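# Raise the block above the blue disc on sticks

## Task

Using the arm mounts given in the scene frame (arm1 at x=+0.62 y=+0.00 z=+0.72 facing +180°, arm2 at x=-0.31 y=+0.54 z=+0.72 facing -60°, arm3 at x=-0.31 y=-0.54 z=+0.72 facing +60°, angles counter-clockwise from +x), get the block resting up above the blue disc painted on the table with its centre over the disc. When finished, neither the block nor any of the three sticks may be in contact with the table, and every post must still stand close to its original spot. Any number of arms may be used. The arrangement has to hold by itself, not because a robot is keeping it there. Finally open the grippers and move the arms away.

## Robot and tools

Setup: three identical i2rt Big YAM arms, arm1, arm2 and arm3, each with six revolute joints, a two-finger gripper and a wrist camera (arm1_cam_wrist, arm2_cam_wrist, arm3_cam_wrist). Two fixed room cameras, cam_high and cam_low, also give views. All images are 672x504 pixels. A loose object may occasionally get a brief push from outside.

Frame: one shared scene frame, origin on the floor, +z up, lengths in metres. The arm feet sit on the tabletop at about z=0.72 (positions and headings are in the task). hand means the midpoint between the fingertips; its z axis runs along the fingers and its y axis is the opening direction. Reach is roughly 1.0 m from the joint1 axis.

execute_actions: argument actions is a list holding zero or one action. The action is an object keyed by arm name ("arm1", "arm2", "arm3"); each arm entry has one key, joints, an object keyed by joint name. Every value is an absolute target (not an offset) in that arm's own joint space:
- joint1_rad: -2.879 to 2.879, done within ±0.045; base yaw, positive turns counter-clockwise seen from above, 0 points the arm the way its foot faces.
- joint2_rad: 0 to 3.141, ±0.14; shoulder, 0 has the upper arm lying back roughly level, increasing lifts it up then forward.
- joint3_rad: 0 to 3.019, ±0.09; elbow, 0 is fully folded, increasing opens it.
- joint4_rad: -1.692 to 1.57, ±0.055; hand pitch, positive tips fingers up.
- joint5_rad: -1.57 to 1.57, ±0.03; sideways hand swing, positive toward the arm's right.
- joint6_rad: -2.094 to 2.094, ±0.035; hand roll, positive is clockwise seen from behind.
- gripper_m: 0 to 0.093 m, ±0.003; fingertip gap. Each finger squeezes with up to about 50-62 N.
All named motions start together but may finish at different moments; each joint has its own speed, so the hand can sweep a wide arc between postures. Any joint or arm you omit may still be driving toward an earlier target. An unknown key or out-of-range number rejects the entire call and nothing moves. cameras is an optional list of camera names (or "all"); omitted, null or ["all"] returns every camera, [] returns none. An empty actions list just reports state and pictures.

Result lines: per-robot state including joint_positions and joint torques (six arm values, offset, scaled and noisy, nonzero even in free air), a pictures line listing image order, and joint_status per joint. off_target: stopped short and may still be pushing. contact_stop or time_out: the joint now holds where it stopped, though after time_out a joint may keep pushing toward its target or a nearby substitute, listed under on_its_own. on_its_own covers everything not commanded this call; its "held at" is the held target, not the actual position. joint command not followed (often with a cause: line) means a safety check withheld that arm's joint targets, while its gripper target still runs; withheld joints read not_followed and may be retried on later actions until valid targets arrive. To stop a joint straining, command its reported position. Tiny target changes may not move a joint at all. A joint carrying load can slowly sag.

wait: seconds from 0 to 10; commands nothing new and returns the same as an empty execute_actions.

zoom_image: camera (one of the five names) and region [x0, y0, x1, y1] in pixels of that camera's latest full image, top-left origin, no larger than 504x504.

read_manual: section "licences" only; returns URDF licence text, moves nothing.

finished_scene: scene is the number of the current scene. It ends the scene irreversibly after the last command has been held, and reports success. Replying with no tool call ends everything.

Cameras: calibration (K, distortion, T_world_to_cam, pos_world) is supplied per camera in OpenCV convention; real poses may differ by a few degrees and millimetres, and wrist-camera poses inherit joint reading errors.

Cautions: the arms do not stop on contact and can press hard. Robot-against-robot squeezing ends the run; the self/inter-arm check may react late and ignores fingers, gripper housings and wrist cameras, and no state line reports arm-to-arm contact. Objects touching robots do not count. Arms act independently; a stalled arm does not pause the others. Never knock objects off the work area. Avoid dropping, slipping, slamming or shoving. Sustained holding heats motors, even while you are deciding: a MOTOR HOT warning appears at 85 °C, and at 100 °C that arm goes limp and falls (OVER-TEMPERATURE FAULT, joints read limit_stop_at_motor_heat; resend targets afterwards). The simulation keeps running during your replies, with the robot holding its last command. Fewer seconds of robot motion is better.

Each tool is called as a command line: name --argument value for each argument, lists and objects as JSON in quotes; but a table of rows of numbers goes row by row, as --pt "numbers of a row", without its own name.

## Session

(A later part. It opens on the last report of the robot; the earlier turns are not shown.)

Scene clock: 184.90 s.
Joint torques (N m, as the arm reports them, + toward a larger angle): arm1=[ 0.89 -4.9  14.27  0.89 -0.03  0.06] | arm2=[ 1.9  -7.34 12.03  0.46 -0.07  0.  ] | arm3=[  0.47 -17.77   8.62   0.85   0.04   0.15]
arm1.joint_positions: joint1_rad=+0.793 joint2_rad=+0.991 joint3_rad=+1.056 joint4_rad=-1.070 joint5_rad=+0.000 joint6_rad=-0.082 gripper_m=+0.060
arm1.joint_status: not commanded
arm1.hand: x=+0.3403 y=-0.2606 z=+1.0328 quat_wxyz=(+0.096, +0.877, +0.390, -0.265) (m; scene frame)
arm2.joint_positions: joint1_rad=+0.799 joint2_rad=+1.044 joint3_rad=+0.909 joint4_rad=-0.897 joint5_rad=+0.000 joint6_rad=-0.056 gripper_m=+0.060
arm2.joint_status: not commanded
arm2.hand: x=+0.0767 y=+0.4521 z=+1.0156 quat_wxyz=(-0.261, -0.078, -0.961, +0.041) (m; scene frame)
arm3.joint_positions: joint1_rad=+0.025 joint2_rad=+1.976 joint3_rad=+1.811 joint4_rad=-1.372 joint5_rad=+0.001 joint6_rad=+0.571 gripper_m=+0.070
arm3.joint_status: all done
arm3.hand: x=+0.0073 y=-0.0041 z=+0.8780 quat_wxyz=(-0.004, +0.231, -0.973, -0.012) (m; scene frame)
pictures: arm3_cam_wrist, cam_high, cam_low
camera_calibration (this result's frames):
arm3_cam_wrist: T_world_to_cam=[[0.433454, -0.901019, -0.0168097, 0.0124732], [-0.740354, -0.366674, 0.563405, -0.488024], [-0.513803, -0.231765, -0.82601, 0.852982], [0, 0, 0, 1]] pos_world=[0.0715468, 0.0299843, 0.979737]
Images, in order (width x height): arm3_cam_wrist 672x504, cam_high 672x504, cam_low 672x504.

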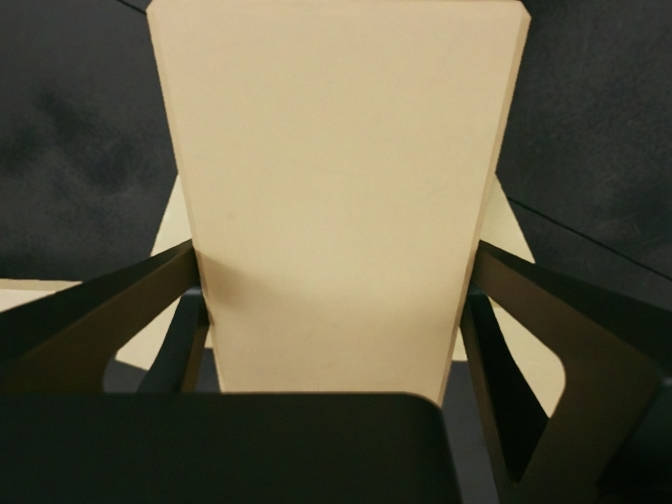

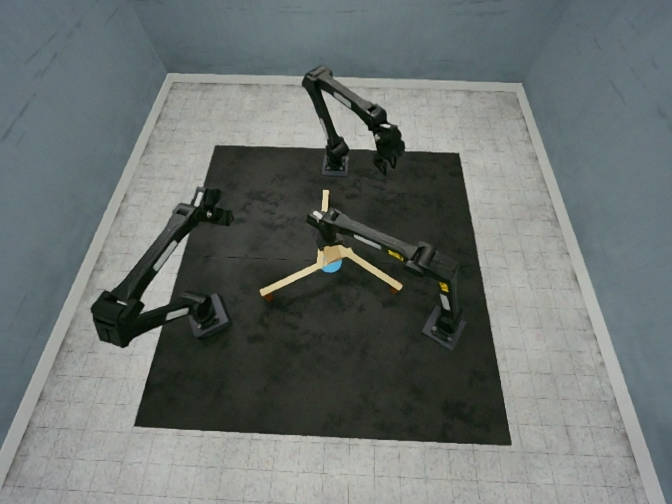

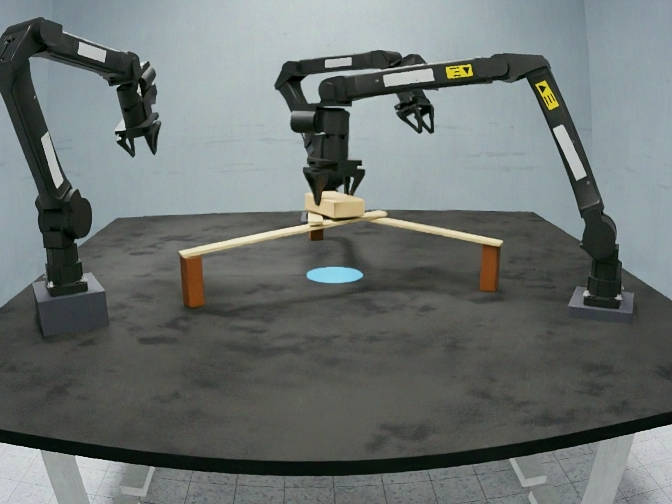

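zoom_image --camera "cam_low" --region '[295, 185, 375, 235]'

Region (295, 185, 375, 235) of cam_low's 672x504 image, scaled by 6.300, with more detail than that image has; it fills the top 315 rows of this view, and the rest is white.

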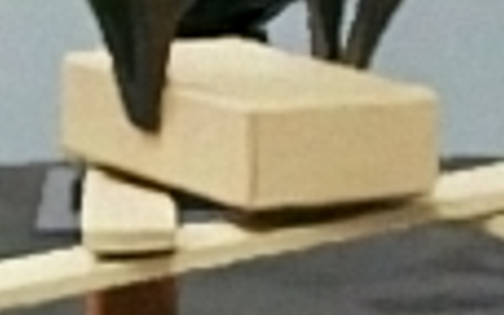

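execute_actions --actions '[{"arm3": {"joints": {"joint2_rad": 1.981, "joint4_rad": -1.318}}}]' --cameras '["arm3_cam_wrist", "cam_high", "cam_low"]'

zoom_image --camera "cam_low" --region '[295, 185, 375, 235]'

Scene clock: 187.90 s.
Joint torques (N m, as the arm reports them, + toward a larger angle): arm1=[ 0.81 -4.89 14.28  0.88 -0.02  0.07] | arm2=[ 1.92 -7.09 12.1   0.41 -0.01  0.02] | arm3=[  0.44 -17.05   8.79   0.92   0.01   0.14]
arm1.joint_positions: joint1_rad=+0.793 joint2_rad=+0.991 joint3_rad=+1.056 joint4_rad=-1.070 joint5_rad=+0.000 joint6_rad=-0.082 gripper_m=+0.060
arm1.joint_status: not commanded
arm1.hand: x=+0.3403 y=-0.2606 z=+1.0328 quat_wxyz=(+0.096, +0.877, +0.390, -0.265) (m; scene frame)
arm2.joint_positions: joint1_rad=+0.799 joint2_rad=+1.044 joint3_rad=+0.909 joint4_rad=-0.897 joint5_rad=+0.000 joint6_rad=-0.056 gripper_m=+0.060
arm2.joint_status: not commanded
arm2.hand: x=+0.0767 y=+0.4521 z=+1.0156 quat_wxyz=(-0.261, -0.078, -0.961, +0.041) (m; scene frame)
arm3.joint_positions: joint1_rad=+0.025 joint2_rad=+1.976 joint3_rad=+1.811 joint4_rad=-1.330 joint5_rad=+0.001 joint6_rad=+0.571 gripper_m=+0.070
arm3.joint_status: all done
arm3.hand: x=+0.0124 y=+0.0046 z=+0.8784 quat_wxyz=(-0.018, +0.231, -0.973, -0.027) (m; scene frame)
pictures: arm3_cam_wrist, cam_high, cam_low
camera_calibration (this result's frames):
arm3_cam_wrist: T_world_to_cam=[[0.433586, -0.900238, -0.0396814, 0.0381838], [-0.752045, -0.385768, 0.534426, -0.455574], [-0.496418, -0.201877, -0.844284, 0.873709], [0, 0, 0, 1]] pos_world=[0.0745563, 0.0350104, 0.982644]
Images, in order (width x height): arm3_cam_wrist 672x504, cam_high 672x504, cam_low 672x504.

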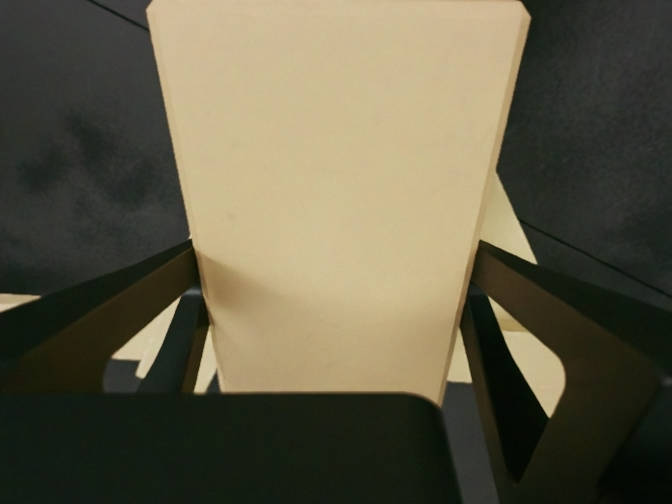

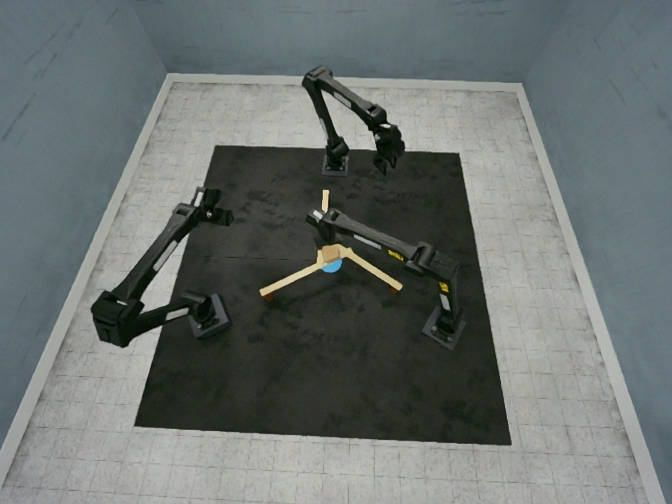

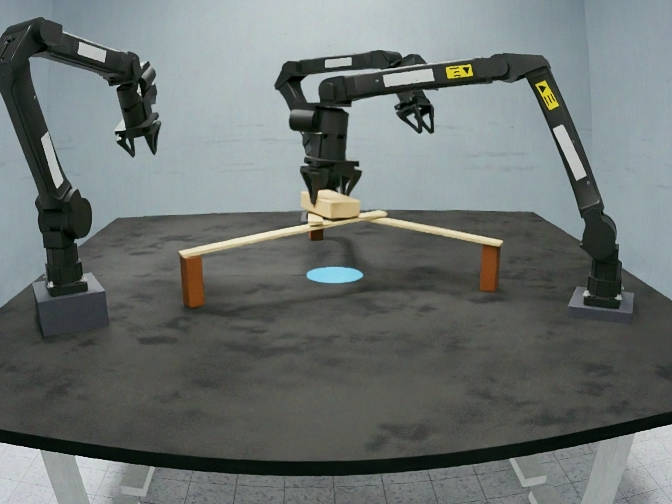

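Region (295, 185, 375, 235) of cam_low's 672x504 image, scaled by 6.300, with more detail than that image has; it fills the top 315 rows of this view, and the rest is white.

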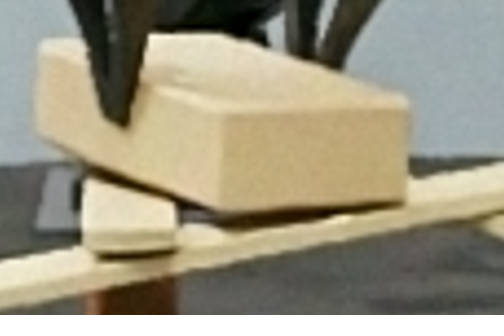

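execute_actions --actions '[{"arm3": {"joints": {"gripper_m": 0.088}}}]' --cameras '["arm3_cam_wrist", "cam_high", "cam_low"]'

zoom_image --camera "cam_low" --region '[285, 170, 405, 250]'

Scene clock: 189.27 s.
Joint torques (N m, as the arm reports them, + toward a larger angle): arm1=[ 0.84 -4.93 14.28  0.89 -0.02  0.07] | arm2=[ 1.49 -6.86 12.21  0.56 -0.05  0.  ] | arm3=[  0.66 -17.12   8.72   0.86   0.02   0.13]
arm1.joint_positions: joint1_rad=+0.793 joint2_rad=+0.991 joint3_rad=+1.056 joint4_rad=-1.070 joint5_rad=+0.000 joint6_rad=-0.082 gripper_m=+0.060
arm1.joint_status: not commanded
arm1.hand: x=+0.3403 y=-0.2606 z=+1.0328 quat_wxyz=(+0.096, +0.877, +0.390, -0.265) (m; scene frame)
arm2.joint_positions: joint1_rad=+0.799 joint2_rad=+1.044 joint3_rad=+0.909 joint4_rad=-0.897 joint5_rad=+0.000 joint6_rad=-0.056 gripper_m=+0.060
arm2.joint_status: not commanded
arm2.hand: x=+0.0767 y=+0.4521 z=+1.0156 quat_wxyz=(-0.261, -0.078, -0.961, +0.041) (m; scene frame)
arm3.joint_positions: joint1_rad=+0.025 joint2_rad=+1.976 joint3_rad=+1.811 joint4_rad=-1.329 joint5_rad=+0.001 joint6_rad=+0.572 gripper_m=+0.088
arm3.joint_status: all done
arm3.hand: x=+0.0125 y=+0.0048 z=+0.8785 quat_wxyz=(-0.019, +0.230, -0.973, -0.028) (m; scene frame)
pictures: arm3_cam_wrist, cam_high, cam_low
camera_calibration (this result's frames):
arm3_cam_wrist: T_world_to_cam=[[0.433253, -0.900369, -0.0403346, 0.0389188], [-0.752496, -0.386002, 0.533622, -0.454671], [-0.496026, -0.200842, -0.844761, 0.874253], [0, 0, 0, 1]] pos_world=[0.0746531, 0.035124, 0.982727]
Images, in order (width x height): arm3_cam_wrist 672x504, cam_high 672x504, cam_low 672x504.

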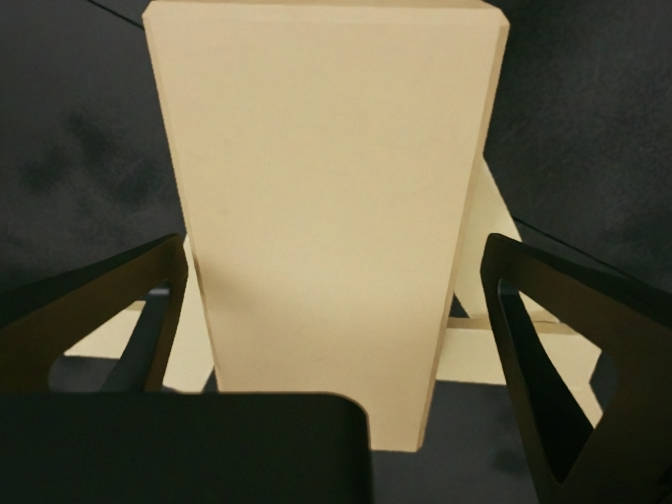

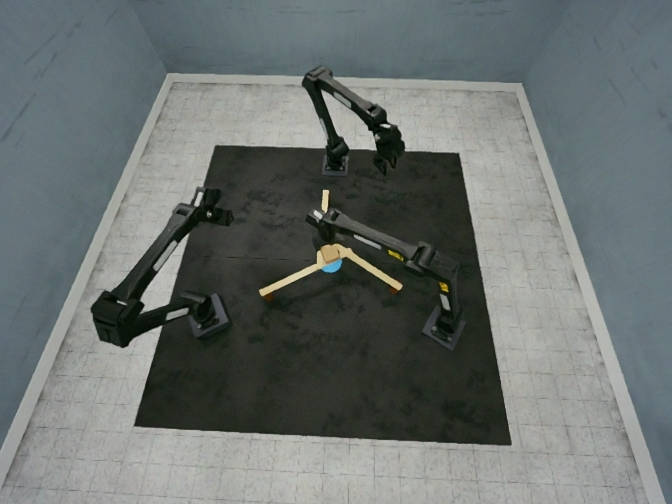

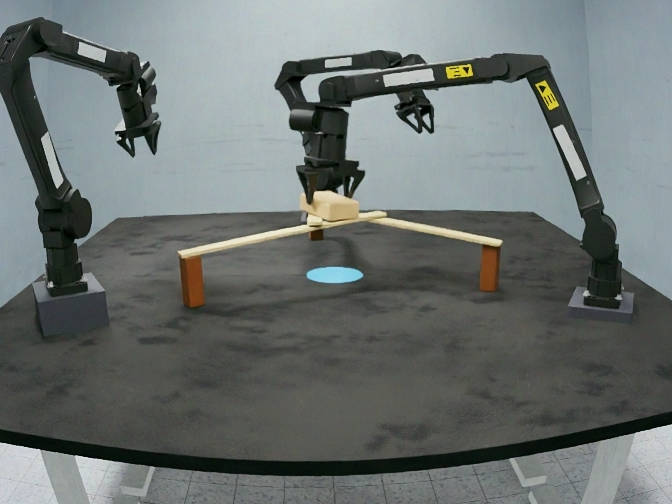

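Region (285, 170, 405, 250) of cam_low's 672x504 image, scaled by 4.200, with more detail than that image has.

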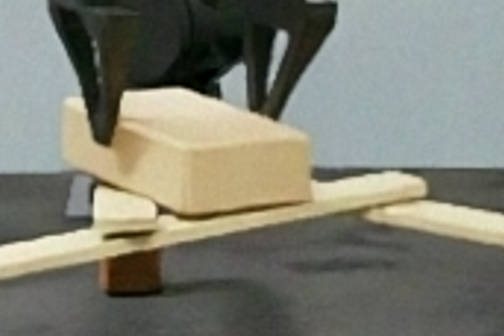

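execute_actions --actions '[{"arm3": {"joints": {"joint2_rad": 1.5}}}]' --cameras '["cam_high", "cam_low"]'

zoom_image --camera "cam_high" --region '[250, 170, 410, 310]'

zoom_image --camera "cam_low" --region '[160, 170, 520, 320]'

Scene clock: 191.47 s.
Joint torques (N m, as the arm reports them, + toward a larger angle): arm1=[ 0.86 -4.89 14.3   0.89 -0.02  0.06] | arm2=[ 2.23 -6.79 12.14  0.44 -0.02  0.04] | arm3=[  0.69 -11.65   8.98   1.56   0.01   0.13]
arm1.joint_positions: joint1_rad=+0.793 joint2_rad=+0.991 joint3_rad=+1.056 joint4_rad=-1.070 joint5_rad=+0.000 joint6_rad=-0.082 gripper_m=+0.060
arm1.joint_status: not commanded
arm1.hand: x=+0.3403 y=-0.2606 z=+1.0328 quat_wxyz=(+0.096, +0.877, +0.390, -0.265) (m; scene frame)
arm2.joint_positions: joint1_rad=+0.799 joint2_rad=+1.044 joint3_rad=+0.909 joint4_rad=-0.897 joint5_rad=+0.000 joint6_rad=-0.056 gripper_m=+0.060
arm2.joint_status: not commanded
arm2.hand: x=+0.0767 y=+0.4521 z=+1.0156 quat_wxyz=(-0.261, -0.078, -0.961, +0.041) (m; scene frame)
arm3.joint_positions: joint1_rad=+0.025 joint2_rad=+1.506 joint3_rad=+1.814 joint4_rad=-1.327 joint5_rad=+0.001 joint6_rad=+0.572 gripper_m=+0.088
arm3.joint_status: all done
arm3.hand: x=-0.0192 y=-0.0557 z=+1.1548 quat_wxyz=(-0.182, +0.221, -0.938, -0.197) (m; scene frame)
pictures: cam_high, cam_low
Images, in order (width x height): cam_high 672x504, cam_low 672x504.

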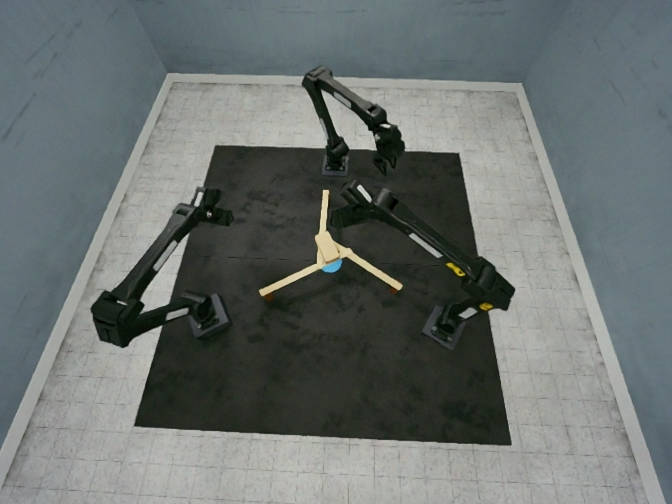

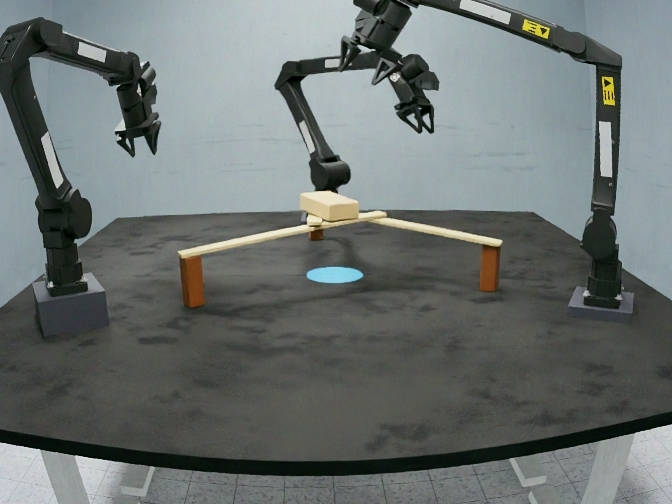

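Region (250, 170, 410, 310) of cam_high's 672x504 image, scaled by 3.150, with more detail than that image has; it fills the top 441 rows of this view, and the rest is white.

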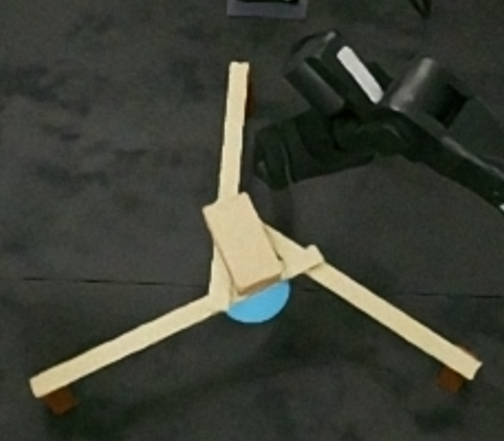

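Region (160, 170, 520, 320) of cam_low's 672x504 image, scaled by 1.400, with more detail than that image has; it fills the top 210 rows of this view, and the rest is white.

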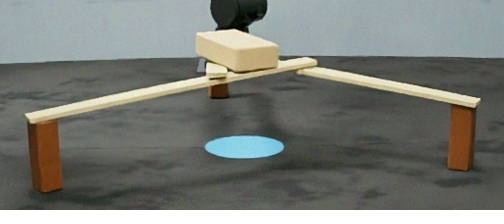

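finished_scene --scene 1

The scene is finished: the task was done.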